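# Push protruding drives into tower server and latch levers

## Task

Find each drive that sticks out of its bay in the tower server and seat it: pushed all the way in so its face lines up with the faces of the two outermost drives, with its lever closed and latched. Pushing the drive home before closing the lever is allowed. The server is loose on the table, so it must not tilt beyond a slight amount and must finish in its original place. A drive or lever that stays in place only because the robot is holding it does not count.

## Robot and tools

Robot: two six-joint arms with parallel grippers, named left_arm and right_arm. The names do not refer to image sides. left_arm sits on the +y side, with its root at (+0.038, +0.243, 0) m. right_arm's root is at (+0.010, -0.249, 0) m. Both roots are turned only slightly about z.

Scene frame: origin on the table top midway between the arms, +x out over the table, +z up. Every printed gripper pose uses this frame: end_effector_position in metres plus end_effector_quat_wxyz. The position is the point between the finger pads, roughly 1 cm short of the fingertips. The fingers extend along the gripper's +z axis and close along its y axis. Printed positions can be off, more so when an arm is stretched far.

Tool execute_actions takes "actions", a list holding at most one item. An empty list only reports the state.
- A move item is {"rows": [...], "steps": n}. n is 1 to 15 and defaults to 15. Each control step lasts 1/30 s.
- Each row is applied for one step. If there are fewer rows than steps, the last row repeats.
- A wait item is {"steps": n} with n up to 300. It sends nothing new and returns once n steps have passed since the previous result. Time spent writing counts toward those steps.
- The optional "pictures" boolean turns camera images on or off. Images come by default.

Each row is one flat list of 14 numbers covering both arms, even when one arm holds still. The order is left_arm waist, shoulder, elbow, wrist pitch, wrist yaw, wrist roll, gripper opening, then the same seven for right_arm. The joint values are absolute target angles in radians, read the same way as the Joint positions line; they are not offsets. Stated ranges, per arm:
- waist -2.880 to 2.880
- shoulder 0.000 to 3.142
- elbow 0.000 to 3.019
- wrist pitch -1.693 to 1.571
- wrist yaw -1.571 to 1.571
- wrist roll -2.094 to 2.094
A call is refused, and nothing is sent, if a target is more than 0.019 rad beyond a range end and also farther out than that joint's last reported angle. True ends can differ from the stated ones by up to 0.019 rad. Targets past the true end get clipped to it, and the result may then say "joint sent to its limit". That line can refer to an earlier action. If it is absent, that does not mean the joint has room left.

Opening is a number on a scale from -1 (closed) to +1 (fully open). It is absolute and is matched against grip_measured. Away from the extremes, the fingers go to the point where grip_measured equals the value you wrote. To keep hold of something, command about 0.03 below grip_measured; a smaller gap grips more softly. Each gripper's reading has its own fixed error of up to about 1 mm. Pad force tops out around 50 to 62 N, less on some grippers and less on parts thinner than about 2 mm. There can be a short, stronger spike on first contact.

Motion limits:
- Each step, the target sent to a joint stays within a fixed lead of its measured angle: waist 0.264, shoulder 0.32, elbow 0.276, wrist pitch 0.33, wrist yaw 0.186, wrist roll 0.522 rad.
- If the targets would put a gripper more than 70 mm from where it is now, the whole arm's targets are scaled back toward the current angles.
- So large moves need several calls.
- Between calls the arms keep heading to the last row sent, including while you think. They stop once everything is nearly still, or once any step is HELD. After that, only a new action makes them move on or push harder. Fingers that are opening or closing still finish moving.

Result lines:
- The state line, 'left_arm: … | right_arm: …', gives the gripper poses.
- Joint positions and Joint velocities give one block per arm: six joints in rad and rad/s, then the pad gap in m (0.094 fully open).
- grip_measured gives the opening on the command scale.
- Joint torques list the six arm joints in order. They are total drive output, nonzero even in free air, and carry offsets, scale errors, noise and friction effects.
- "joint command not followed" means a clearance check changed or blocked joint targets on some steps; the rest of the row still ran.
- HELD marks steps on which your row, or part of it, was not sent.
- MOTOR HOT appears from 85 °C. At 100 °C an OVER-TEMPERATURE FAULT stops that arm and its gripper, and the arm drops until it cools. Avoid holding loads for long periods.

Cameras: cam_left_wrist and cam_right_wrist, each a 616x616 fisheye on its own wrist, in that order. Calibration is given as K, D and T_world_to_cam. It has small errors and changes as the arms move; results list any updated cameras. zoom_image takes {"camera": name, "region": [x0, y0, x1, y1]} in pixels from the top-left corner, at most 504x504, and returns a sharper crop of that camera's latest image.

read_manual(section="licences") returns only licence text and moves nothing. finished_scene takes {"scene": n}, the number of the current scene. Call it only when every drive is flush and latched with the robot no longer touching anything. Replying without a tool call also ends the session.

Cautions:
- The server is free-standing. Press drives in with controlled, moderate force, and brace or push in directions that do not slide or tip it.
- Do not knock anything off the table.
- Keep the two arms from colliding or pressing on each other.
- Avoid slams, drops and hard pushes.
- Smooth, efficient motion is better.

Each tool is called as name([rows], argument=value, ...), one row to a line, values as JSON.

## Session

execute_actions(actions=[])

Scene clock: 0.00 s of 15600.00 s.
left_arm: end_effector_position=(+0.5260, -0.2864, +0.2787) grip_measured=+1.000 end_effector_quat_wxyz=(+0.463, +0.216, +0.860, +0.015) | right_arm: end_effector_position=(+0.6652, -0.7580, +0.3286) grip_measured=+1.000 end_effector_quat_wxyz=(+0.525, +0.605, +0.401, -0.443)
Joint positions: left_arm=[-1.055  1.811  1.668 -0.615 -0.588 -0.205  0.094] | right_arm=[-0.55   2.21   2.095 -0.044  1.218  0.434  0.094]
Joint velocities: left_arm=[-0.015  0.015  0.002  0.002 -0.022  0.022  0.   ] | right_arm=[ 0.005 -0.015  0.007  0.002 -0.051  0.022  0.   ]
Joint torques (N m, as the arm reports them, + toward a larger angle): no reading
Motor temperatures (°C, as the motors report them): left_arm=[25 23 24 23 24 23] | right_arm=[22 24 24 22 22 23]

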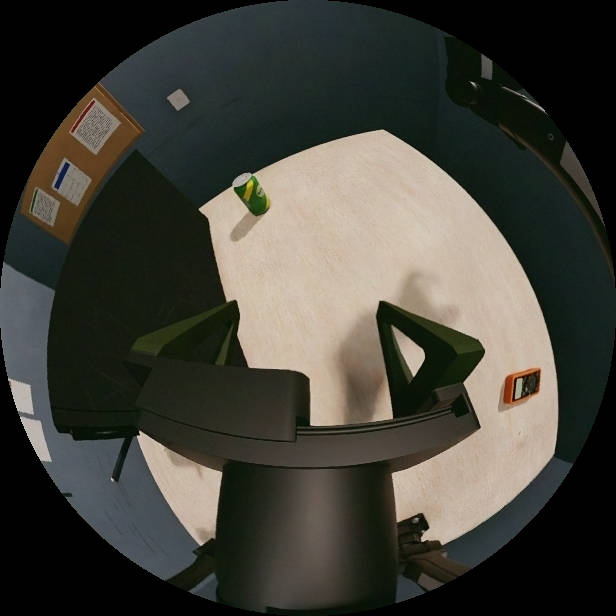

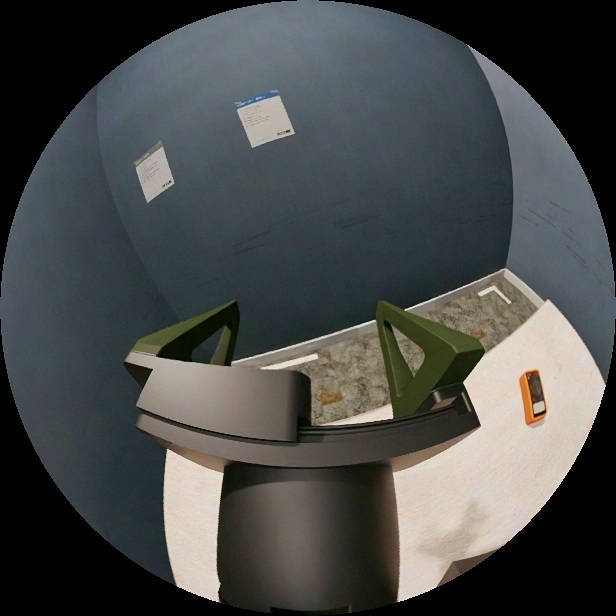

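execute_actions([
  {"rows":[[-1.055,1.5,1.4,-0.6,-0.3,-0.1,1,-0.55,1.9,1.8,-0.044,1.0,0.3,1]],"steps":15},
], pictures=false)

execute_actions([
  {"rows":[[-1.055,0.9,0.9,-0.5,0.0,0,1,-0.55,1.0,1.0,-0.4,0,0,1]],"steps":15},
], pictures=false)

execute_actions([
  {"steps":60},
])

Scene clock: 7.33 s of 15600.00 s.
left_arm: end_effector_position=(+0.4330, -0.2298, +0.3344) grip_measured=+1.000 end_effector_quat_wxyz=(+0.435, +0.305, +0.841, -0.100) | right_arm: end_effector_position=(+0.6124, -0.7130, +0.4295) grip_measured=+1.000 end_effector_quat_wxyz=(+0.558, +0.546, +0.480, -0.400)
Joint positions: left_arm=[-1.054  1.461  1.383 -0.603 -0.303 -0.115  0.094] | right_arm=[-0.55   1.873  1.81  -0.043  1.004  0.319  0.094]
Joint velocities: left_arm=[-0.005  0.083 -0.007 -0.007 -0.095  0.007  0.   ] | right_arm=[-0.005 -0.239  0.007 -0.012  0.007 -0.051  0.   ]
Joint torques (N m, as the arm reports them, + toward a larger angle): left_arm=[-0.79 -7.95  9.53  1.62 -0.08  0.15] | right_arm=[  0.1  -15.38  10.57   2.16  -0.13  -0.04]
Motor temperatures (°C, as the motors report them): left_arm=[25 24 27 23 24 23] | right_arm=[22 27 28 22 23 23]
Steps of this call (steps 1 to 90: nothing new was sent; then 3.83 s passed at rest; steps 91 to 105: all 15 steps of this action). Readings (joint positions):
91: left_arm=[-1.054 1.797 1.646 -0.608 -0.534 -0.197] | right_arm=[-0.550 2.196 2.070 -0.043 1.162 0.424]
92: left_arm=[-1.053 1.764 1.593 -0.603 -0.469 -0.187] | right_arm=[-0.550 2.161 2.008 -0.043 1.105 0.410]
94: left_arm=[-1.054 1.680 1.477 -0.603 -0.359 -0.167] | right_arm=[-0.550 2.093 1.901 -0.043 1.045 0.387]
98: left_arm=[-1.054 1.540 1.383 -0.603 -0.303 -0.134] | right_arm=[-0.550 1.990 1.816 -0.043 1.008 0.350]
105: the state above

Scene clock: 7.83 s of 15600.00 s.
left_arm: end_effector_position=(+0.2798, -0.0996, +0.3664) grip_measured=+1.000 end_effector_quat_wxyz=(+0.464, +0.384, +0.760, -0.245) | right_arm: end_effector_position=(+0.4528, -0.4788, +0.3939) grip_measured=+1.000 end_effector_quat_wxyz=(+0.539, +0.223, +0.801, -0.131)
Joint positions: left_arm=[-1.053  0.835  0.887 -0.519 -0.002 -0.018  0.094] | right_arm=[-0.55   1.042  1.034 -0.385  0.042  0.05   0.094]
Joint velocities: left_arm=[-0.015  0.044  0.002 -0.002 -0.11   0.081  0.   ] | right_arm=[ 0.063 -1.607 -0.711 -0.193 -1.223 -0.286  0.   ]
Joint torques (N m, as the arm reports them, + toward a larger angle): left_arm=[-0.92  1.58  9.1   2.65  0.02  0.22] | right_arm=[ 0.09 -1.14 12.9   2.55  0.15 -0.01]
Motor temperatures (°C, as the motors report them): left_arm=[25 24 27 23 24 23] | right_arm=[22 27 28 22 23 23]
Steps of this call (steps 1 to 15: all 15 steps of this action). Readings (joint positions):
1: left_arm=[-1.053 1.449 1.360 -0.586 -0.247 -0.106] | right_arm=[-0.550 1.849 1.790 -0.073 0.944 0.290]
2: left_arm=[-1.052 1.418 1.304 -0.561 -0.183 -0.094] | right_arm=[-0.551 1.805 1.736 -0.137 0.879 0.255]
4: left_arm=[-1.052 1.320 1.169 -0.550 -0.077 -0.076] | right_arm=[-0.551 1.703 1.610 -0.238 0.758 0.200]
8: left_arm=[-1.053 1.069 0.937 -0.548 -0.011 -0.047] | right_arm=[-0.551 1.481 1.372 -0.330 0.523 0.128]
15: the state above

Scene clock: 9.83 s of 15600.00 s.
left_arm: end_effector_position=(+0.2894, -0.1132, +0.3360) grip_measured=+1.000 end_effector_quat_wxyz=(+0.437, +0.396, +0.775, -0.228) | right_arm: end_effector_position=(+0.4424, -0.4659, +0.3986) grip_measured=+1.000 end_effector_quat_wxyz=(+0.546, +0.195, +0.805, -0.128)
Joint positions: left_arm=[-1.053  0.91   0.887 -0.518 -0.002 -0.01   0.094] | right_arm=[-0.549  0.996  1.008 -0.392  0.004  0.01   0.094]
Joint velocities: left_arm=[-0.005 -0.005  0.002  0.012 -0.051  0.022  0.   ] | right_arm=[-0.005 -0.015  0.007 -0.017 -0.037 -0.007  0.   ]
Joint torques (N m, as the arm reports them, + toward a larger angle): left_arm=[-1.01 -3.39  9.31  2.38  0.03  0.17] | right_arm=[ 0.18 -4.76 11.15  2.21 -0.16 -0.02]
Motor temperatures (°C, as the motors report them): left_arm=[25 24 27 23 24 23] | right_arm=[22 27 28 22 23 23]
Steps of this call (steps 1 to 30: the robot went on to your last target; steps 31 to 60: nothing new was sent). Readings (joint positions):
1: left_arm=[-1.053 0.840 0.887 -0.518 -0.002 -0.016] | right_arm=[-0.549 0.996 1.016 -0.391 0.017 0.042]
2: left_arm=[-1.053 0.851 0.887 -0.518 -0.002 -0.015] | right_arm=[-0.549 0.963 1.012 -0.392 0.008 0.035]
4: left_arm=[-1.053 0.877 0.887 -0.518 -0.002 -0.013] | right_arm=[-0.549 0.932 1.013 -0.392 0.004 0.026]
8: left_arm=[-1.053 0.911 0.887 -0.518 -0.002 -0.011] | right_arm=[-0.549 0.952 1.013 -0.392 0.004 0.017]
60: the state above
All arms were judged still, so your last target was given up. Only a new action makes them travel on or press farther. Fingers that are still opening or closing keep moving.
camera_calibration (this result's frames):
cam_left_wrist: T_world_to_cam=[[-0.81372, -0.58115, 0.0111693, 0.165548], [-0.537832, 0.745501, -0.393655, 0.376996], [0.220446, -0.326332, -0.91919, 0.334708], [0, 0, 0, 1]] pos_world=[0.263685, -0.0756173, 0.454218]
cam_right_wrist: T_world_to_cam=[[-0.456085, -0.889765, -0.0174513, -0.207907], [-0.741833, 0.390942, -0.544838, 0.73189], [0.4916, -0.235546, -0.83836, 0.132857], [0, 0, 0, 1]] pos_world=[0.382805, -0.439821, 0.506515]

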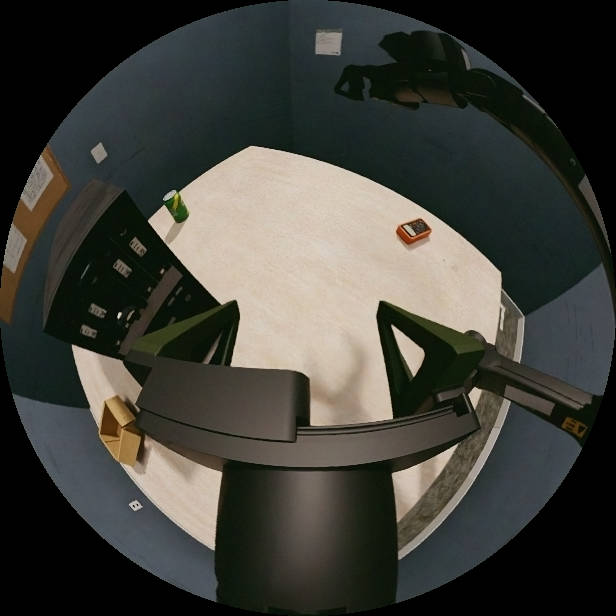

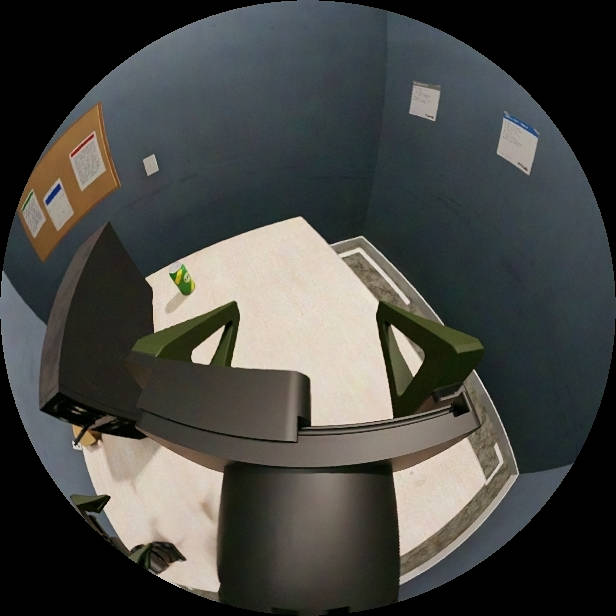

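execute_actions([
  {"rows":[[-0.35,0.7,0.8,-0.3,0,0,1,0.25,0.8,0.9,-0.3,0,0,1]],"steps":15},
], pictures=false)

execute_actions([
  {"steps":60},
])

Scene clock: 12.43 s of 15600.00 s.
left_arm: end_effector_position=(+0.4215, +0.1566, +0.4142) grip_measured=+1.000 end_effector_quat_wxyz=(+0.623, +0.081, +0.774, -0.070) | right_arm: end_effector_position=(+0.4154, -0.1063, +0.4449) grip_measured=+1.000 end_effector_quat_wxyz=(+0.622, -0.128, +0.765, +0.110)
Joint positions: left_arm=[-0.319  0.691  0.802 -0.326 -0.006 -0.009  0.094] | right_arm=[ 0.253  0.807  0.922 -0.319 -0.004  0.009  0.094]
Joint velocities: left_arm=[-0.161  0.024 -0.027  0.012  0.022 -0.037  0.   ] | right_arm=[ 0.991 -0.005  0.007  0.042 -0.066 -0.022  0.   ]
Joint torques (N m, as the arm reports them, + toward a larger angle): left_arm=[-3.35  0.53  8.42  2.79  0.09  0.17] | right_arm=[-4.32 -3.51  9.93  3.21  0.22  0.03]
Motor temperatures (°C, as the motors report them): left_arm=[25 24 27 23 24 23] | right_arm=[22 27 28 22 23 23]
Steps of this call (steps 1 to 63: nothing new was sent; steps 64 to 78: all 15 steps of this action). Readings (joint positions):
64: left_arm=[-1.040 0.902 0.879 -0.497 0.004 -0.009] | right_arm=[-0.539 0.990 1.002 -0.384 0.007 0.010]
65: left_arm=[-1.008 0.884 0.860 -0.460 0.007 -0.009] | right_arm=[-0.515 0.976 0.987 -0.371 0.008 0.010]
67: left_arm=[-0.905 0.831 0.825 -0.416 0.006 -0.009] | right_arm=[-0.431 0.934 0.953 -0.359 0.008 0.010]
71: left_arm=[-0.639 0.732 0.802 -0.363 0.002 -0.009] | right_arm=[-0.197 0.854 0.923 -0.343 0.006 0.010]
78: the state above

Scene clock: 14.43 s of 15600.00 s.
left_arm: end_effector_position=(+0.4198, +0.1454, +0.4129) grip_measured=+1.000 end_effector_quat_wxyz=(+0.621, +0.093, +0.774, -0.080) | right_arm: end_effector_position=(+0.4145, -0.1039, +0.4401) grip_measured=+1.000 end_effector_quat_wxyz=(+0.619, -0.131, +0.767, +0.111)
Joint positions: left_arm=[-0.346  0.694  0.802 -0.326 -0.002 -0.009  0.094] | right_arm=[ 0.259  0.807  0.914 -0.318 -0.003  0.008  0.094]
Joint velocities: left_arm=[ 0.005  0.005  0.002  0.007 -0.007 -0.007  0.   ] | right_arm=[ 0.005 -0.005 -0.007 -0.002  0.037 -0.037  0.   ]
Joint torques (N m, as the arm reports them, + toward a larger angle): left_arm=[-1.15  0.12  8.39  2.81 -0.03  0.16] | right_arm=[-0.33 -3.1  10.66  3.36  0.11  0.01]
Motor temperatures (°C, as the motors report them): left_arm=[25 24 28 23 24 23] | right_arm=[22 26 29 22 23 23]
Steps of this call (steps 1 to 30: the robot went on to your last target; steps 31 to 60: nothing new was sent). Readings (joint positions):
1: left_arm=[-0.325 0.692 0.802 -0.326 -0.004 -0.009] | right_arm=[0.277 0.807 0.921 -0.319 -0.005 0.008]
2: left_arm=[-0.333 0.692 0.802 -0.326 -0.003 -0.009] | right_arm=[0.285 0.807 0.920 -0.318 -0.005 0.008]
4: left_arm=[-0.343 0.694 0.802 -0.326 -0.002 -0.009] | right_arm=[0.277 0.807 0.917 -0.318 -0.005 0.008]
8: left_arm=[-0.346 0.694 0.802 -0.326 -0.002 -0.009] | right_arm=[0.259 0.807 0.914 -0.318 -0.003 0.008]
60: the state above
All arms were judged still, so your last target was given up. Only a new action makes them travel on or press farther. Fingers that are still opening or closing keep moving.
camera_calibration (this result's frames):
cam_left_wrist: T_world_to_cam=[[-0.245955, -0.969219, 0.0110249, 0.239249], [-0.725776, 0.176614, -0.664874, 0.558183], [0.642461, -0.17153, -0.746875, 0.190258], [0, 0, 0, 1]] pos_world=[0.341727, 0.165937, 0.510582]
cam_right_wrist: T_world_to_cam=[[0.337375, -0.941197, -0.0180663, -0.231794], [-0.695911, -0.236435, -0.67809, 0.566764], [0.633945, 0.241343, -0.734757, 0.211562], [0, 0, 0, 1]] pos_world=[0.338499, -0.13522, 0.535576]

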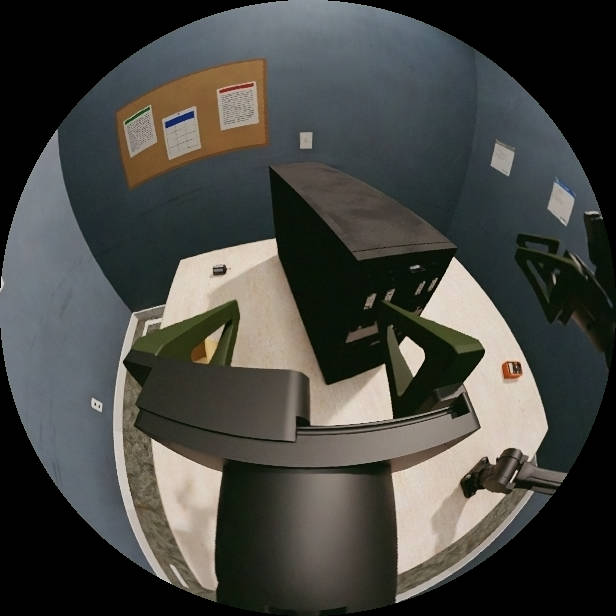

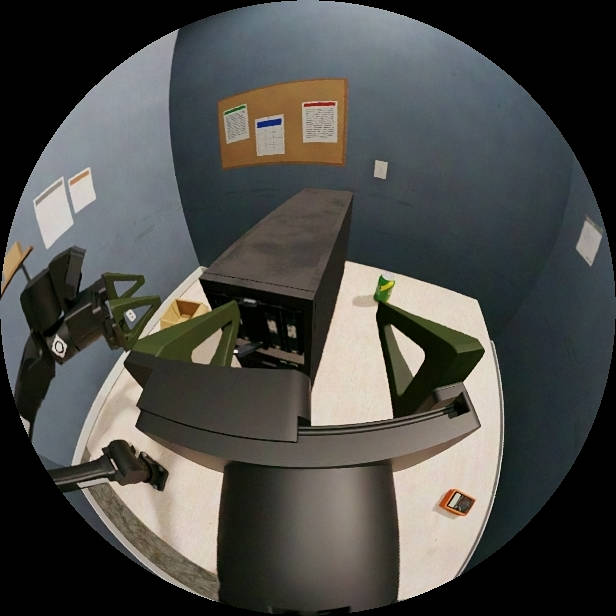

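zoom_image(camera="cam_right_wrist", region=[190,260,350,380])

zoom_image(camera="cam_left_wrist", region=[320,230,480,390])

Region (190, 260, 350, 380) of cam_right_wrist's 616x616 image, scaled by 3.150, with more detail than that image has; it fills the top 378 rows of this view, and the rest is white.

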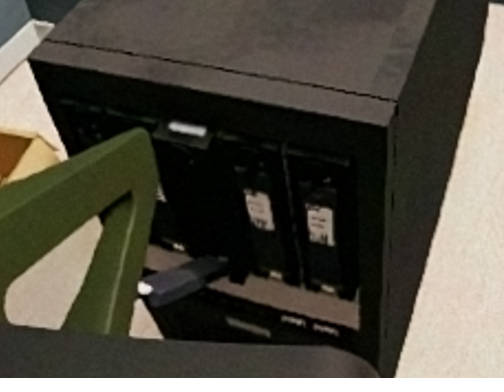

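Region (320, 230, 480, 390) of cam_left_wrist's 616x616 image, scaled by 3.150, with more detail than that image has.

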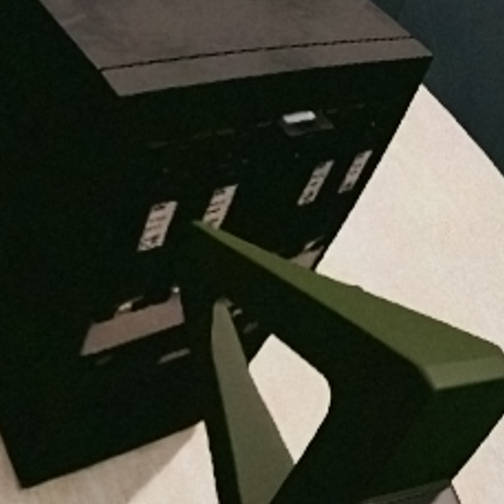

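execute_actions([
  {"rows":[[0.5,0.7,0.8,-0.3,0,0,1,0.75,0.5,0.3,0.3,0.75,0,1]],"steps":15},
], pictures=false)

execute_actions([
  {"steps":45},
])

zoom_image(camera="cam_right_wrist", region=[200,150,420,370])

Scene clock: 23.50 s of 15600.00 s.
left_arm: end_effector_position=(+0.3578, +0.4763, +0.4100) grip_measured=+1.000 end_effector_quat_wxyz=(+0.592, -0.246, +0.742, +0.193) | right_arm: end_effector_position=(+0.2945, -0.1066, +0.2976) grip_measured=+1.000 end_effector_quat_wxyz=(+0.717, -0.020, +0.695, +0.047)
Joint positions: left_arm=[ 0.533  0.702  0.802 -0.326 -0.006 -0.007  0.094] | right_arm=[0.756 0.5   0.282 0.262 0.746 0.007 0.094]
Joint velocities: left_arm=[-0.142 -0.015 -0.007 -0.007  0.022 -0.022  0.   ] | right_arm=[-0.015  0.063  0.007  0.125  0.007 -0.037  0.   ]
Joint torques (N m, as the arm reports them, + toward a larger angle): left_arm=[-2.15 -0.68  8.49  2.91  0.1   0.14] | right_arm=[-0.57  1.03 12.92  3.53  0.12  0.  ]
Motor temperatures (°C, as the motors report them): left_arm=[25 24 28 23 24 23] | right_arm=[22 26 30 22 23 23]
Steps of this call (steps 1 to 90: nothing new was sent; then 5.57 s passed at rest; steps 91 to 105: all 15 steps of this action). Readings (joint positions):
91: left_arm=[-0.327 0.694 0.802 -0.326 0.008 -0.008] | right_arm=[0.273 0.795 0.892 -0.276 0.056 0.008]
92: left_arm=[-0.277 0.694 0.802 -0.326 0.010 -0.007] | right_arm=[0.307 0.764 0.842 -0.199 0.125 0.008]
94: left_arm=[-0.132 0.695 0.802 -0.326 0.007 -0.007] | right_arm=[0.417 0.668 0.714 -0.054 0.267 0.008]
98: left_arm=[0.192 0.700 0.802 -0.326 0.002 -0.007] | right_arm=[0.670 0.498 0.462 0.184 0.544 0.007]
105: the state above

Scene clock: 25.00 s of 15600.00 s.
left_arm: end_effector_position=(+0.3647, +0.4665, +0.4100) grip_measured=+1.000 end_effector_quat_wxyz=(+0.596, -0.235, +0.746, +0.183) | right_arm: end_effector_position=(+0.2945, -0.1067, +0.3010) grip_measured=+1.000 end_effector_quat_wxyz=(+0.721, -0.016, +0.691, +0.052)
Joint positions: left_arm=[ 0.504  0.702  0.802 -0.326 -0.001 -0.007  0.094] | right_arm=[0.756 0.501 0.282 0.281 0.747 0.007 0.094]
Joint velocities: left_arm=[-0.005 -0.034  0.007 -0.002 -0.051  0.095  0.   ] | right_arm=[-0.015  0.005 -0.017 -0.017 -0.007 -0.007  0.   ]
Joint torques (N m, as the arm reports them, + toward a larger angle): left_arm=[-0.98 -0.57  8.46  2.84  0.    0.13] | right_arm=[-0.21  0.98 12.83  3.13  0.09  0.  ]
Motor temperatures (°C, as the motors report them): left_arm=[25 24 29 23 24 23] | right_arm=[22 26 30 22 23 23]
Steps of this call (steps 1 to 30: the robot went on to your last target; steps 31 to 45: nothing new was sent). Readings (joint positions):
1: left_arm=[0.526 0.702 0.802 -0.326 -0.004 -0.007] | right_arm=[0.756 0.501 0.282 0.270 0.746 0.007]
2: left_arm=[0.519 0.702 0.802 -0.326 -0.003 -0.007] | right_arm=[0.756 0.501 0.282 0.276 0.747 0.007]
4: left_arm=[0.507 0.702 0.802 -0.326 -0.002 -0.007] | right_arm=[0.756 0.501 0.282 0.279 0.747 0.007]
8: left_arm=[0.504 0.702 0.802 -0.326 -0.001 -0.007] | right_arm=[0.756 0.501 0.282 0.281 0.747 0.007]
45: the state above
All arms were judged still, so your last target was given up. Only a new action makes them travel on or press farther. Fingers that are still opening or closing keep moving.
camera_calibration (this result's frames):
cam_left_wrist: T_world_to_cam=[[0.565191, -0.824909, 0.00924919, 0.174501], [-0.61689, -0.430056, -0.659165, 0.7006], [0.547729, 0.366848, -0.751941, 0.0640367], [0, 0, 0, 1]] pos_world=[0.298491, 0.421753, 0.508349]
cam_right_wrist: T_world_to_cam=[[0.0975605, -0.993521, -0.0582927, -0.119244], [-0.541223, -0.00381005, -0.840871, 0.416511], [0.8352, 0.113585, -0.538088, 0.0540271], [0, 0, 0, 1]] pos_world=[0.191935, -0.123021, 0.372352]

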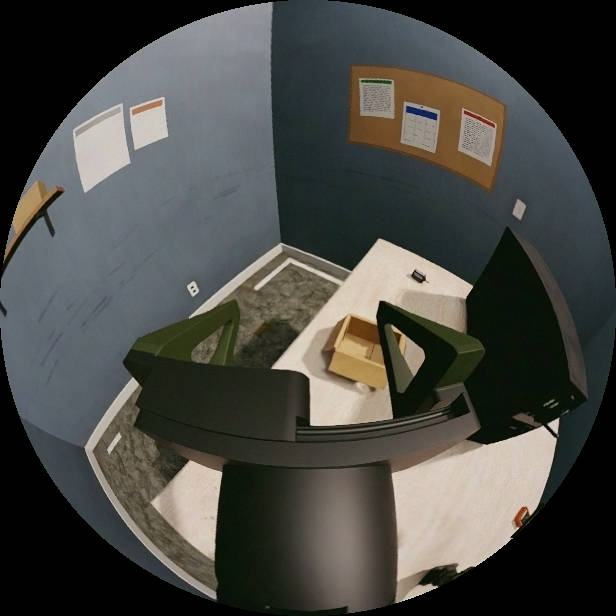

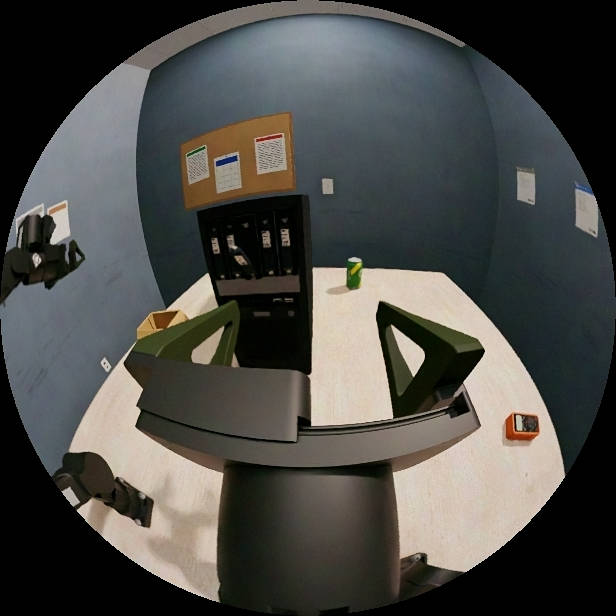

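Region (200, 150, 420, 370) of cam_right_wrist's 616x616 image, scaled by 2.291, with more detail than that image has.

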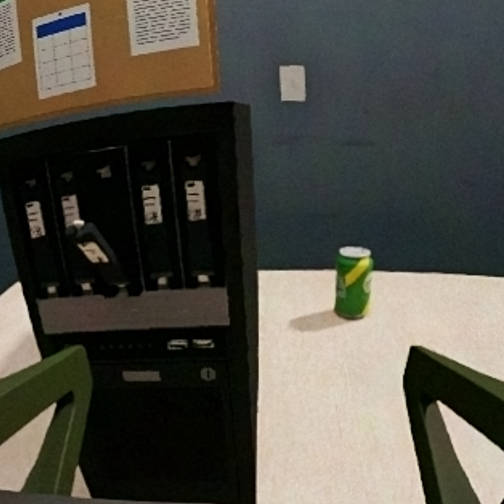

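execute_actions([
  {"rows":[[0.5,0.7,0.8,-0.3,0,0,1,1.03,0.97,0.474,0.496,1.12,0,-1]],"steps":15},
], pictures=false)

execute_actions([
  {"steps":30},
])

zoom_image(camera="cam_right_wrist", region=[200,130,420,350])

Scene clock: 32.10 s of 15600.00 s.
left_arm: end_effector_position=(+0.3647, +0.4665, +0.4100) grip_measured=+1.000 end_effector_quat_wxyz=(+0.596, -0.235, +0.746, +0.183) | right_arm: end_effector_position=(+0.2999, -0.0021, +0.2780) grip_measured=-0.980 end_effector_quat_wxyz=(+0.697, -0.021, +0.717, -0.015)
Joint positions: left_arm=[ 0.504  0.702  0.802 -0.326 -0.001 -0.007  0.094] | right_arm=[1.04  0.989 0.448 0.477 1.117 0.006 0.001]
Joint velocities: left_arm=[-0.005 -0.005  0.002 -0.012  0.022  0.037  0.   ] | right_arm=[ 0.005 -0.2   -0.002  0.056  0.007 -0.066 -0.001]
Joint torques (N m, as the arm reports them, + toward a larger angle): left_arm=[-1.1  -0.54  8.44  2.85 -0.03  0.15] | right_arm=[-0.3  -4.09 12.    2.81  0.16  0.02]
Motor temperatures (°C, as the motors report them): left_arm=[25 23 29 23 24 23] | right_arm=[22 25 31 22 23 23]
Steps of this call (steps 1 to 90: nothing new was sent; then 3.60 s passed at rest; steps 91 to 105: all 15 steps of this action). Readings (joint positions):
91: left_arm=[0.504 0.702 0.802 -0.326 -0.001 -0.007] | right_arm=[0.771 0.516 0.284 0.303 0.808 0.007]
92: left_arm=[0.504 0.702 0.802 -0.326 -0.001 -0.007] | right_arm=[0.808 0.555 0.295 0.345 0.879 0.007]
94: left_arm=[0.504 0.702 0.802 -0.326 -0.001 -0.007] | right_arm=[0.909 0.681 0.340 0.410 1.026 0.007]
98: left_arm=[0.504 0.702 0.802 -0.326 -0.001 -0.007] | right_arm=[1.033 0.962 0.443 0.471 1.107 0.006]
105: the state above

Scene clock: 33.10 s of 15600.00 s.
left_arm: end_effector_position=(+0.3647, +0.4665, +0.4100) grip_measured=+1.000 end_effector_quat_wxyz=(+0.596, -0.235, +0.746, +0.183) | right_arm: end_effector_position=(+0.2991, -0.0038, +0.2826) grip_measured=-0.980 end_effector_quat_wxyz=(+0.700, -0.016, +0.714, -0.010)
Joint positions: left_arm=[ 0.504  0.702  0.802 -0.326 -0.001 -0.007  0.094] | right_arm=[1.04  0.976 0.448 0.48  1.117 0.006 0.001]
Joint velocities: left_arm=[-0.005  0.005 -0.012  0.002 -0.051  0.007  0.   ] | right_arm=[-0.015  0.005 -0.002 -0.012 -0.037  0.007 -0.001]
Joint torques (N m, as the arm reports them, + toward a larger angle): left_arm=[-1.19 -0.47  8.41  2.85 -0.02  0.14] | right_arm=[-0.46 -3.44 12.23  2.8   0.13  0.02]
Motor temperatures (°C, as the motors report them): left_arm=[25 23 29 23 24 23] | right_arm=[22 25 31 22 23 23]
Steps of this call (steps 1 to 30: the robot went on to your last target). Readings (joint positions):
1: left_arm=[0.504 0.702 0.802 -0.326 -0.001 -0.007] | right_arm=[1.040 0.983 0.448 0.479 1.117 0.006]
2: left_arm=[0.504 0.702 0.802 -0.326 -0.001 -0.007] | right_arm=[1.040 0.979 0.448 0.479 1.117 0.006]
4: left_arm=[0.504 0.702 0.802 -0.326 -0.001 -0.007] | right_arm=[1.040 0.976 0.448 0.480 1.117 0.006]
8: left_arm=[0.504 0.702 0.802 -0.326 -0.001 -0.007] | right_arm=[1.040 0.976 0.448 0.480 1.117 0.006]
30: the state above
All arms were judged still, so your last target was given up. Only a new action makes them travel on or press farther. Fingers that are still opening or closing keep moving.
camera_calibration (this result's frames):
cam_left_wrist: T_world_to_cam=[[0.565191, -0.824909, 0.00924919, 0.174501], [-0.61689, -0.430056, -0.659165, 0.7006], [0.547729, 0.366848, -0.751941, 0.0640367], [0, 0, 0, 1]] pos_world=[0.298491, 0.421753, 0.508349]
cam_right_wrist: T_world_to_cam=[[0.00970552, -0.99959, 0.026937, -0.0163419], [-0.59322, -0.0274415, -0.804573, 0.409084], [0.804982, -0.00817074, -0.593243, 0.0527309], [0, 0, 0, 1]] pos_world=[0.200388, -0.00467844, 0.360861]

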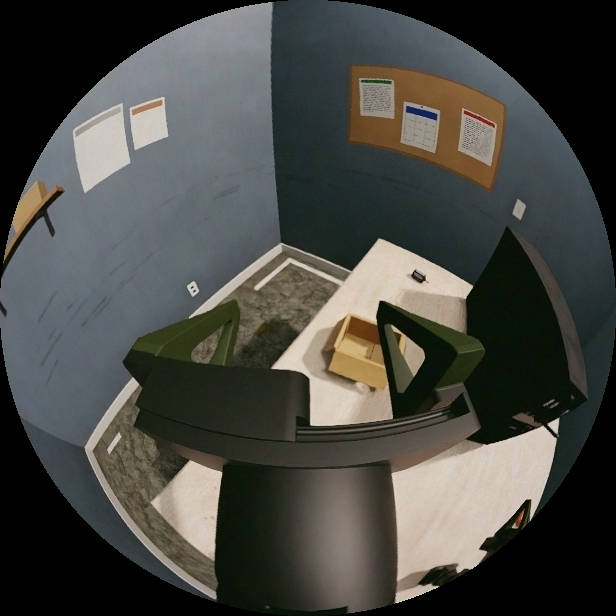

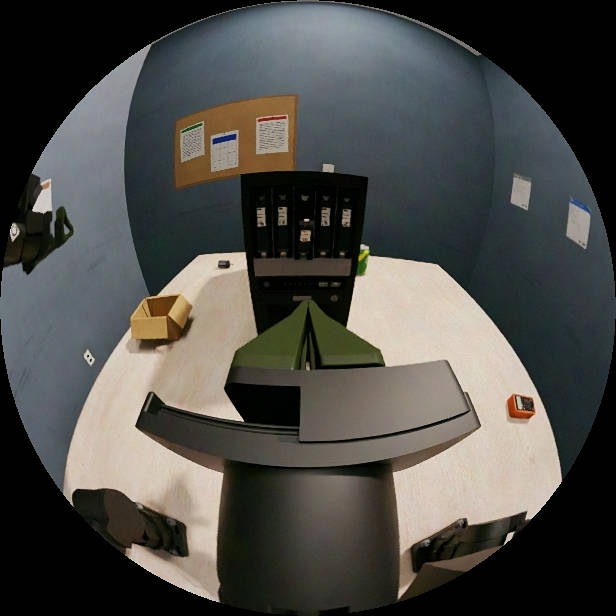

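Region (200, 130, 420, 350) of cam_right_wrist's 616x616 image, scaled by 2.291, with more detail than that image has.

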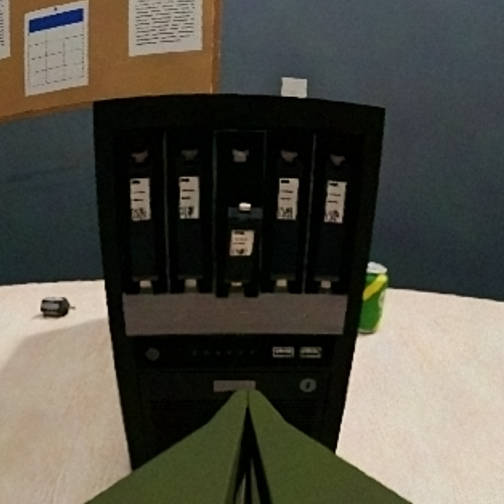

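execute_actions([
  {"rows":[[0.5,0.7,0.8,-0.3,0,0,1,1.0,0.97,0.75,0.1,1.05,0,-1],[0.5,0.7,0.8,-0.3,0,0,1,1.0,0.97,0.75,0.1,1.05,0,-1],[0.5,0.7,0.8,-0.3,0,0,1,1.0,0.97,0.75,0.1,1.05,0,-1],[0.5,0.7,0.8,-0.3,0,0,1,1.0,0.97,0.75,0.1,1.05,0,-1],[0.5,0.7,0.8,-0.3,0,0,1,1.0,0.97,0.75,0.1,1.05,0,-1],[0.5,0.7,0.8,-0.3,0,0,1,1.0,0.97,0.75,0.1,1.05,0,-1],[0.5,0.7,0.8,-0.3,0,0,1,0.83,0.997,0.755,0.02,0.90,0,-1]],"steps":15},
], pictures=false)

execute_actions([
  {"steps":25},
])

Scene clock: 41.57 s of 15600.00 s.
left_arm: end_effector_position=(+0.3647, +0.4665, +0.4100) grip_measured=+1.000 end_effector_quat_wxyz=(+0.596, -0.235, +0.746, +0.183) | right_arm: end_effector_position=(+0.3746, -0.0106, +0.3493) grip_measured=-0.981 end_effector_quat_wxyz=(+0.656, -0.054, +0.750, -0.061)
Joint positions: left_arm=[ 0.504  0.702  0.802 -0.326 -0.001 -0.007  0.094] | right_arm=[0.811 0.98  0.729 0.035 0.905 0.006 0.001]
Joint velocities: left_arm=[-0.015 -0.005  0.007 -0.007  0.051  0.037  0.   ] | right_arm=[ 0.063 -0.005  0.017 -0.002 -0.051  0.037 -0.001]
Joint torques (N m, as the arm reports them, + toward a larger angle): left_arm=[-0.96 -0.43  8.43  2.88 -0.01  0.15] | right_arm=[ 1.09 -3.07 13.33  1.62 -0.03  0.02]
Motor temperatures (°C, as the motors report them): left_arm=[25 23 29 23 24 23] | right_arm=[22 25 32 22 23 23]
Steps of this call (steps 1 to 90: nothing new was sent; then 4.97 s passed at rest; steps 91 to 105: all 15 steps of this action). Readings (joint positions):
91: left_arm=[0.504 0.702 0.802 -0.326 -0.001 -0.007] | right_arm=[1.038 0.975 0.459 0.439 1.100 0.006]
92: left_arm=[0.504 0.702 0.802 -0.326 -0.001 -0.007] | right_arm=[1.035 0.975 0.485 0.359 1.082 0.006]
94: left_arm=[0.504 0.702 0.802 -0.326 -0.001 -0.007] | right_arm=[1.026 0.975 0.551 0.243 1.064 0.006]
98: left_arm=[0.504 0.702 0.802 -0.326 -0.001 -0.007] | right_arm=[0.967 0.976 0.686 0.096 0.929 0.006]
105: the state above

Scene clock: 42.40 s of 15600.00 s.
left_arm: end_effector_position=(+0.3647, +0.4665, +0.4100) grip_measured=+1.000 end_effector_quat_wxyz=(+0.596, -0.235, +0.746, +0.183) | right_arm: end_effector_position=(+0.3727, -0.0077, +0.3487) grip_measured=-0.981 end_effector_quat_wxyz=(+0.655, -0.058, +0.751, -0.059)
Joint positions: left_arm=[ 0.504  0.702  0.802 -0.326 -0.001 -0.007  0.094] | right_arm=[0.819 0.98  0.729 0.033 0.904 0.006 0.001]
Joint velocities: left_arm=[ 0.005  0.005 -0.007 -0.007 -0.051  0.051  0.   ] | right_arm=[-0.015 -0.005 -0.002  0.002  0.037  0.051 -0.001]
Joint torques (N m, as the arm reports them, + toward a larger angle): left_arm=[-1.07 -0.56  8.4   2.83 -0.02  0.14] | right_arm=[ 1.08 -3.29 13.44  1.78 -0.04  0.03]
Motor temperatures (°C, as the motors report them): left_arm=[25 23 29 23 24 23] | right_arm=[22 25 32 22 23 23]
Steps of this call (steps 1 to 15: the robot went on to your last target; steps 16 to 25: nothing new was sent). Readings (joint positions):
1: left_arm=[0.504 0.702 0.802 -0.326 -0.001 -0.007] | right_arm=[0.813 0.980 0.729 0.034 0.904 0.006]
2: left_arm=[0.504 0.702 0.802 -0.326 -0.001 -0.007] | right_arm=[0.815 0.980 0.729 0.033 0.904 0.006]
4: left_arm=[0.504 0.702 0.802 -0.326 -0.001 -0.007] | right_arm=[0.818 0.980 0.729 0.033 0.904 0.006]
8: left_arm=[0.504 0.702 0.802 -0.326 -0.001 -0.007] | right_arm=[0.819 0.980 0.729 0.033 0.904 0.006]
25: the state above
All arms were judged still, so your last target was given up. Only a new action makes them travel on or press farther. Fingers that are still opening or closing keep moving.
camera_calibration (this result's frames):
cam_left_wrist: T_world_to_cam=[[0.565191, -0.824909, 0.00924919, 0.174501], [-0.61689, -0.430056, -0.659165, 0.7006], [0.547729, 0.366848, -0.751941, 0.0640367], [0, 0, 0, 1]] pos_world=[0.298491, 0.421753, 0.508349]
cam_right_wrist: T_world_to_cam=[[0.0106331, -0.987899, 0.154737, -0.0675542], [-0.680824, -0.12049, -0.722469, 0.509192], [0.73237, -0.0976665, -0.673866, 0.0871752], [0, 0, 0, 1]] pos_world=[0.283544, 0.0031299, 0.437073]

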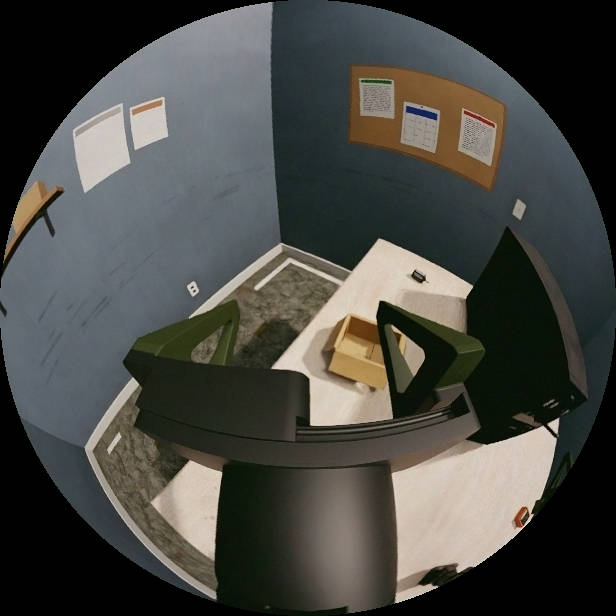

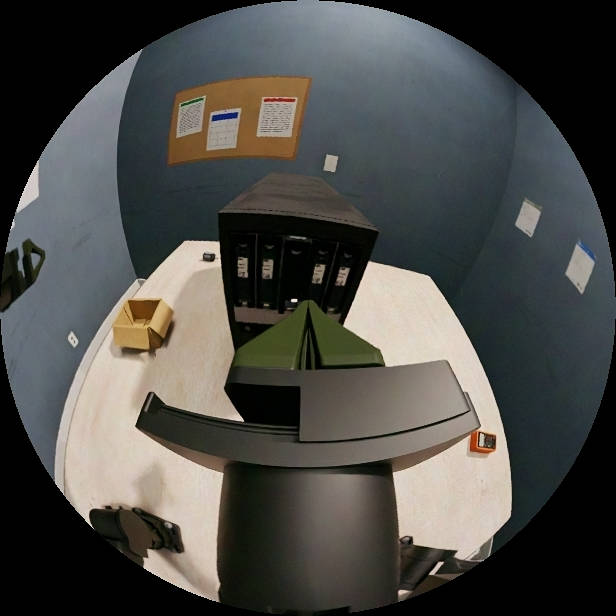

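execute_actions([
  {"rows":[[0.5,0.7,0.8,-0.3,0,0,1,0.80,1.04,0.78,-0.02,0.86,0.1,-1],[0.5,0.7,0.8,-0.3,0,0,1,0.80,1.04,0.78,-0.02,0.86,0.1,-1],[0.5,0.7,0.8,-0.3,0,0,1,0.80,1.04,0.78,-0.02,0.86,0.1,-1],[0.5,0.7,0.8,-0.3,0,0,1,0.80,1.04,0.78,-0.02,0.86,0.1,-1],[0.5,0.7,0.8,-0.3,0,0,1,0.80,1.04,0.78,-0.02,0.86,0.1,-1],[0.5,0.7,0.8,-0.3,0,0,1,0.735,1.10,0.82,0.005,0.79,0.17,-1]],"steps":15},
], pictures=false)

execute_actions([
  {"steps":20},
])

zoom_image(camera="cam_right_wrist", region=[200,180,420,380])

Scene clock: 46.83 s of 15600.00 s.
left_arm: end_effector_position=(+0.3647, +0.4665, +0.4100) grip_measured=+1.000 end_effector_quat_wxyz=(+0.596, -0.235, +0.746, +0.183) | right_arm: end_effector_position=(+0.4092, -0.0012, +0.3058) grip_measured=-0.981 end_effector_quat_wxyz=(+0.617, -0.038, +0.785, -0.032)
Joint positions: left_arm=[ 0.504  0.702  0.802 -0.326 -0.001 -0.007  0.094] | right_arm=[ 0.736  1.097  0.757 -0.004  0.794  0.149  0.001]
Joint velocities: left_arm=[ 0.005 -0.015 -0.007  0.007  0.022 -0.022  0.   ] | right_arm=[-0.015 -0.005  0.046 -0.002 -0.022  0.081 -0.   ]
Joint torques (N m, as the arm reports them, + toward a larger angle): left_arm=[-1.   -0.42  8.4   2.82 -0.01  0.14] | right_arm=[ 0.86 -5.95 15.87  2.78  0.01  0.19]
Motor temperatures (°C, as the motors report them): left_arm=[25 23 30 23 24 23] | right_arm=[22 25 33 22 23 23]
Steps of this call (steps 1 to 90: nothing new was sent; then 0.93 s passed at rest; steps 91 to 105: all 15 steps of this action). Readings (joint positions):
91: left_arm=[0.504 0.702 0.802 -0.326 -0.001 -0.007] | right_arm=[0.818 0.982 0.729 0.026 0.885 0.019]
92: left_arm=[0.504 0.702 0.802 -0.326 -0.001 -0.007] | right_arm=[0.816 0.986 0.731 0.015 0.872 0.033]
94: left_arm=[0.504 0.702 0.802 -0.326 -0.001 -0.007] | right_arm=[0.814 1.003 0.731 0.002 0.865 0.054]
98: left_arm=[0.504 0.702 0.802 -0.326 -0.001 -0.007] | right_arm=[0.779 1.056 0.745 -0.004 0.797 0.107]
105: the state above

Scene clock: 47.50 s of 15600.00 s.
left_arm: end_effector_position=(+0.3647, +0.4665, +0.4100) grip_measured=+1.000 end_effector_quat_wxyz=(+0.596, -0.235, +0.746, +0.183) | right_arm: end_effector_position=(+0.4093, -0.0011, +0.3060) grip_measured=-0.981 end_effector_quat_wxyz=(+0.618, -0.034, +0.785, -0.028)
Joint positions: left_arm=[ 0.504  0.702  0.802 -0.326 -0.001 -0.007  0.094] | right_arm=[ 0.736  1.097  0.758 -0.004  0.793  0.16   0.001]
Joint velocities: left_arm=[ 0.005 -0.005 -0.002 -0.012  0.051  0.007  0.   ] | right_arm=[-0.015 -0.005  0.007  0.007 -0.007 -0.066 -0.   ]
Joint torques (N m, as the arm reports them, + toward a larger angle): left_arm=[-0.97 -0.34  8.44  2.85 -0.03  0.14] | right_arm=[ 0.24 -5.58 16.14  2.72  0.01  0.18]
Motor temperatures (°C, as the motors report them): left_arm=[25 23 30 23 24 23] | right_arm=[22 25 33 22 23 23]
Steps of this call (steps 1 to 20: the robot went on to your last target). Readings (joint positions):
1: left_arm=[0.504 0.702 0.802 -0.326 -0.001 -0.007] | right_arm=[0.736 1.097 0.758 -0.004 0.794 0.151]
2: left_arm=[0.504 0.702 0.802 -0.326 -0.001 -0.007] | right_arm=[0.736 1.097 0.758 -0.004 0.793 0.153]
4: left_arm=[0.504 0.702 0.802 -0.326 -0.001 -0.007] | right_arm=[0.736 1.097 0.758 -0.004 0.793 0.155]
8: left_arm=[0.504 0.702 0.802 -0.326 -0.001 -0.007] | right_arm=[0.736 1.097 0.758 -0.004 0.793 0.158]
20: the state above
camera_calibration (this result's frames):
cam_left_wrist: T_world_to_cam=[[0.565191, -0.824909, 0.00924919, 0.174501], [-0.61689, -0.430056, -0.659165, 0.7006], [0.547729, 0.366848, -0.751941, 0.0640367], [0, 0, 0, 1]] pos_world=[0.298491, 0.421753, 0.508349]
cam_right_wrist: T_world_to_cam=[[0.0174394, -0.996902, 0.0767024, -0.0337295], [-0.752206, -0.0636204, -0.65585, 0.512903], [0.658697, -0.0462584, -0.750985, 0.0860726], [0, 0, 0, 1]] pos_world=[0.329701, 0.00298771, 0.403614]

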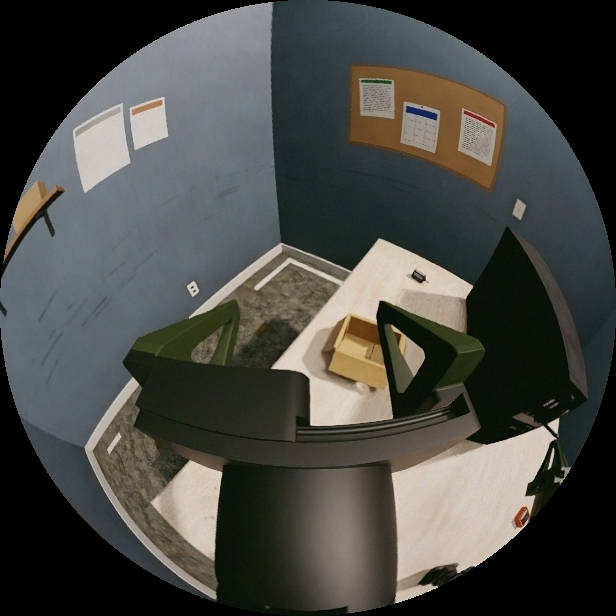

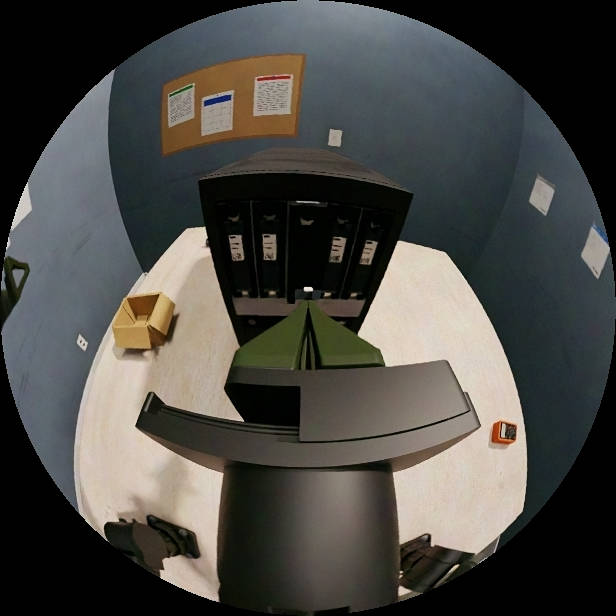

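Region (200, 180, 420, 380) of cam_right_wrist's 616x616 image, scaled by 2.291, with more detail than that image has; it fills the top 458 rows of this view, and the rest is white.

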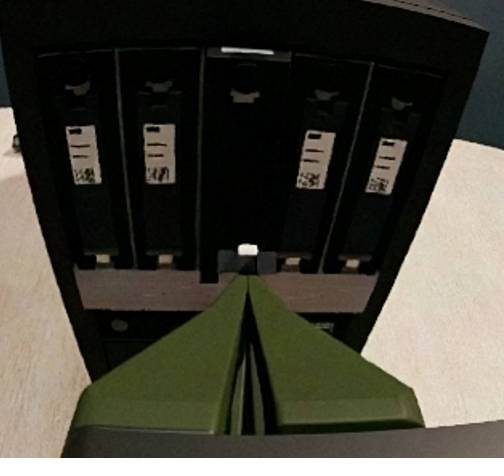

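execute_actions([
  {"rows":[[0.5,0.7,0.8,-0.3,0,0,1,0.735,1.08,0.86,0.0,0.79,0.17,-1]],"steps":15},
])

Scene clock: 50.03 s of 15600.00 s.
left_arm: end_effector_position=(+0.3647, +0.4665, +0.4100) grip_measured=+1.000 end_effector_quat_wxyz=(+0.596, -0.235, +0.746, +0.183) | right_arm: end_effector_position=(+0.4141, +0.0041, +0.3326) grip_measured=-0.981 end_effector_quat_wxyz=(+0.631, -0.022, +0.775, -0.014)
Joint positions: left_arm=[ 0.504  0.702  0.802 -0.326 -0.001 -0.007  0.094] | right_arm=[ 0.736  1.092  0.802 -0.004  0.793  0.16   0.001]
Joint velocities: left_arm=[-0.015 -0.005  0.012  0.007 -0.066  0.007  0.   ] | right_arm=[-0.005 -0.015 -0.007  0.002 -0.066 -0.022  0.   ]
Joint torques (N m, as the arm reports them, + toward a larger angle): left_arm=[-1.12 -0.55  8.43  2.83 -0.02  0.12] | right_arm=[ 0.32 -6.89 15.89  2.62  0.01  0.17]
Motor temperatures (°C, as the motors report them): left_arm=[25 23 30 23 24 23] | right_arm=[22 25 34 22 23 23]
Steps of this call (steps 1 to 15: the robot went on to your last target; steps 16 to 61: nothing new was sent; steps 62 to 76: all 15 steps of this action). Readings (joint positions):
62: left_arm=[0.504 0.702 0.802 -0.326 -0.001 -0.007] | right_arm=[0.736 1.097 0.760 -0.004 0.793 0.160]
63: left_arm=[0.504 0.702 0.802 -0.326 -0.001 -0.007] | right_arm=[0.736 1.097 0.764 -0.004 0.793 0.160]
65: left_arm=[0.504 0.702 0.802 -0.326 -0.001 -0.007] | right_arm=[0.736 1.096 0.776 -0.004 0.793 0.160]
69: left_arm=[0.504 0.702 0.802 -0.326 -0.001 -0.007] | right_arm=[0.736 1.094 0.800 -0.004 0.793 0.160]
76: the state above
camera_calibration (this result's frames):
cam_left_wrist: T_world_to_cam=[[0.565191, -0.824909, 0.00924919, 0.174501], [-0.61689, -0.430056, -0.659165, 0.7006], [0.547729, 0.366848, -0.751941, 0.0640367], [0, 0, 0, 1]] pos_world=[0.298491, 0.421753, 0.508349]
cam_right_wrist: T_world_to_cam=[[0.0153715, -0.999054, 0.0406708, -0.017862], [-0.729577, -0.039021, -0.682785, 0.533793], [0.683726, -0.0191771, -0.729487, 0.085508], [0, 0, 0, 1]] pos_world=[0.331253, 0.00462378, 0.427569]

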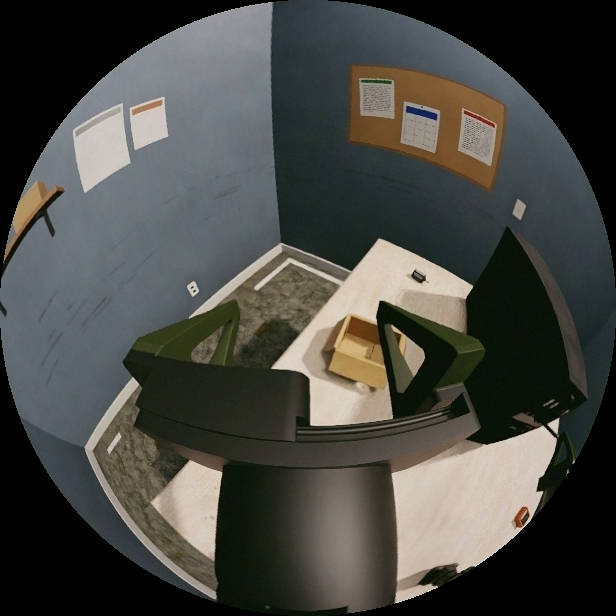

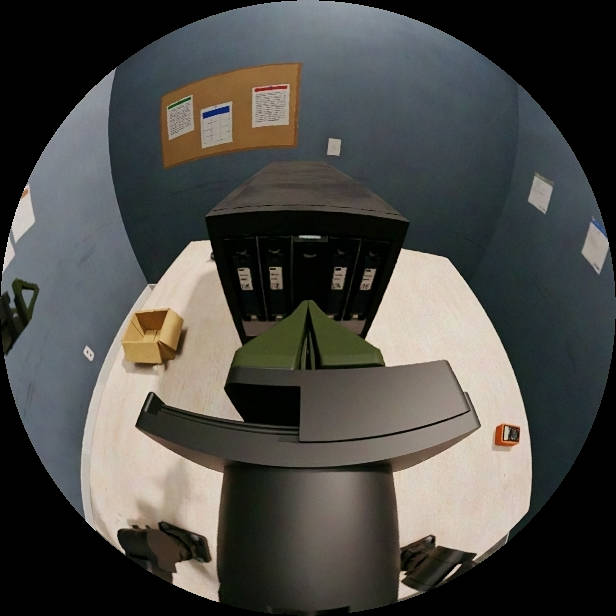

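execute_actions([
  {"rows":[[0.5,0.7,0.8,-0.3,0,0,1,0.735,1.09,0.885,0.0,0.79,0.17,-1],[0.5,0.7,0.8,-0.3,0,0,1,0.735,1.09,0.885,0.0,0.79,0.17,-1],[0.5,0.7,0.8,-0.3,0,0,1,0.735,1.09,0.885,0.0,0.79,0.17,-1],[0.5,0.7,0.8,-0.3,0,0,1,0.735,1.09,0.885,0.0,0.79,0.17,-1],[0.5,0.7,0.8,-0.3,0,0,1,0.735,1.09,0.885,0.0,0.79,0.17,-1],[0.5,0.7,0.8,-0.3,0,0,1,0.72,1.11,0.9,0.0,0.77,0.17,-1],[0.5,0.7,0.8,-0.3,0,0,1,0.72,1.11,0.9,0.0,0.77,0.17,-1],[0.5,0.7,0.8,-0.3,0,0,1,0.70,1.135,0.915,0.01,0.75,0.17,-1],[0.5,0.7,0.8,-0.3,0,0,1,0.70,1.135,0.915,0.01,0.75,0.17,-1],[0.5,0.7,0.8,-0.3,0,0,1,0.675,1.165,0.93,0.02,0.735,0.17,-1]],"steps":15},
])

zoom_image(camera="cam_right_wrist", region=[200,180,420,380])

Scene clock: 55.93 s of 15600.00 s.
left_arm: end_effector_position=(+0.3647, +0.4665, +0.4100) grip_measured=+1.000 end_effector_quat_wxyz=(+0.596, -0.235, +0.746, +0.183) | right_arm: end_effector_position=(+0.4437, +0.0069, +0.3495) grip_measured=-0.981 end_effector_quat_wxyz=(+0.635, -0.011, +0.772, -0.003)
Joint positions: left_arm=[ 0.504  0.702  0.802 -0.326 -0.001 -0.007  0.094] | right_arm=[0.681 1.144 0.876 0.004 0.739 0.16  0.001]
Joint velocities: left_arm=[-0.015  0.005  0.002 -0.007 -0.037  0.037  0.   ] | right_arm=[-0.112  0.103 -0.012 -0.012  0.051 -0.066  0.   ]
Joint torques (N m, as the arm reports them, + toward a larger angle): left_arm=[-0.98 -0.54  8.42  2.81 -0.02  0.14] | right_arm=[ 0.51 -5.61 15.72  3.   -0.05  0.17]
Motor temperatures (°C, as the motors report them): left_arm=[25 23 30 23 24 23] | right_arm=[22 25 36 22 23 23]
Steps of this call (steps 1 to 15: the robot went on to your last target; steps 16 to 90: nothing new was sent; then 2.40 s passed at rest; steps 91 to 105: all 15 steps of this action). Readings (joint positions):
91: left_arm=[0.504 0.702 0.802 -0.326 -0.001 -0.007] | right_arm=[0.736 1.092 0.804 -0.004 0.793 0.160]
92: left_arm=[0.504 0.702 0.802 -0.326 -0.001 -0.007] | right_arm=[0.736 1.092 0.805 -0.004 0.793 0.160]
94: left_arm=[0.504 0.702 0.802 -0.326 -0.001 -0.007] | right_arm=[0.736 1.092 0.812 -0.004 0.793 0.160]
98: left_arm=[0.504 0.702 0.802 -0.326 -0.001 -0.007] | right_arm=[0.732 1.093 0.829 -0.004 0.765 0.160]
105: the state above
camera_calibration (this result's frames):
cam_left_wrist: T_world_to_cam=[[0.565191, -0.824909, 0.00924919, 0.174501], [-0.61689, -0.430056, -0.659165, 0.7006], [0.547729, 0.366848, -0.751941, 0.0640367], [0, 0, 0, 1]] pos_world=[0.298491, 0.421753, 0.508349]
cam_right_wrist: T_world_to_cam=[[0.0126714, -0.99987, 0.00998905, -0.00429612], [-0.723156, -0.0160629, -0.690498, 0.566723], [0.690569, 0.00152597, -0.723265, 0.0722119], [0, 0, 0, 1]] pos_world=[0.360016, 0.00469749, 0.443593]

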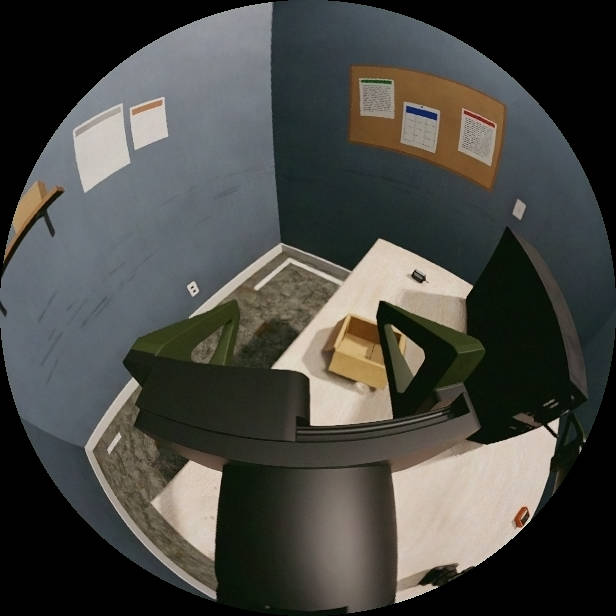

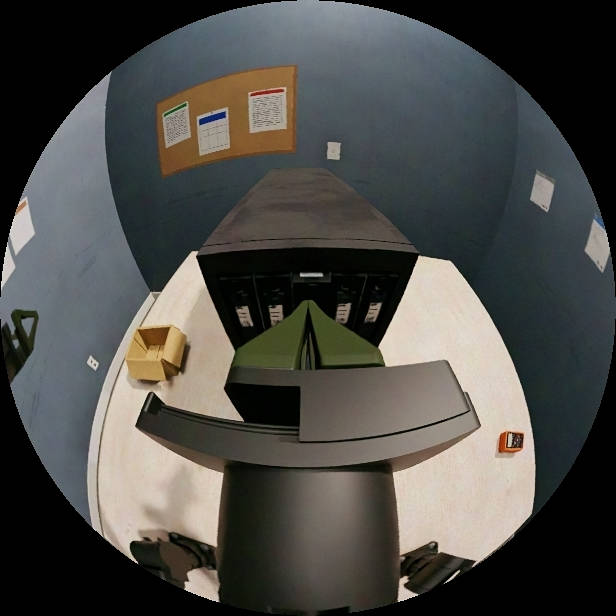

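Region (200, 180, 420, 380) of cam_right_wrist's 616x616 image, scaled by 2.291, with more detail than that image has; it fills the top 458 rows of this view, and the rest is white.

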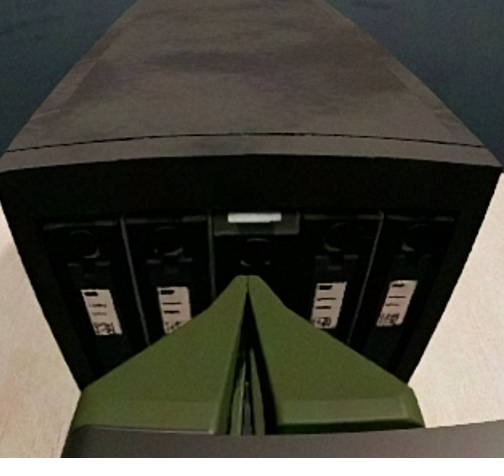

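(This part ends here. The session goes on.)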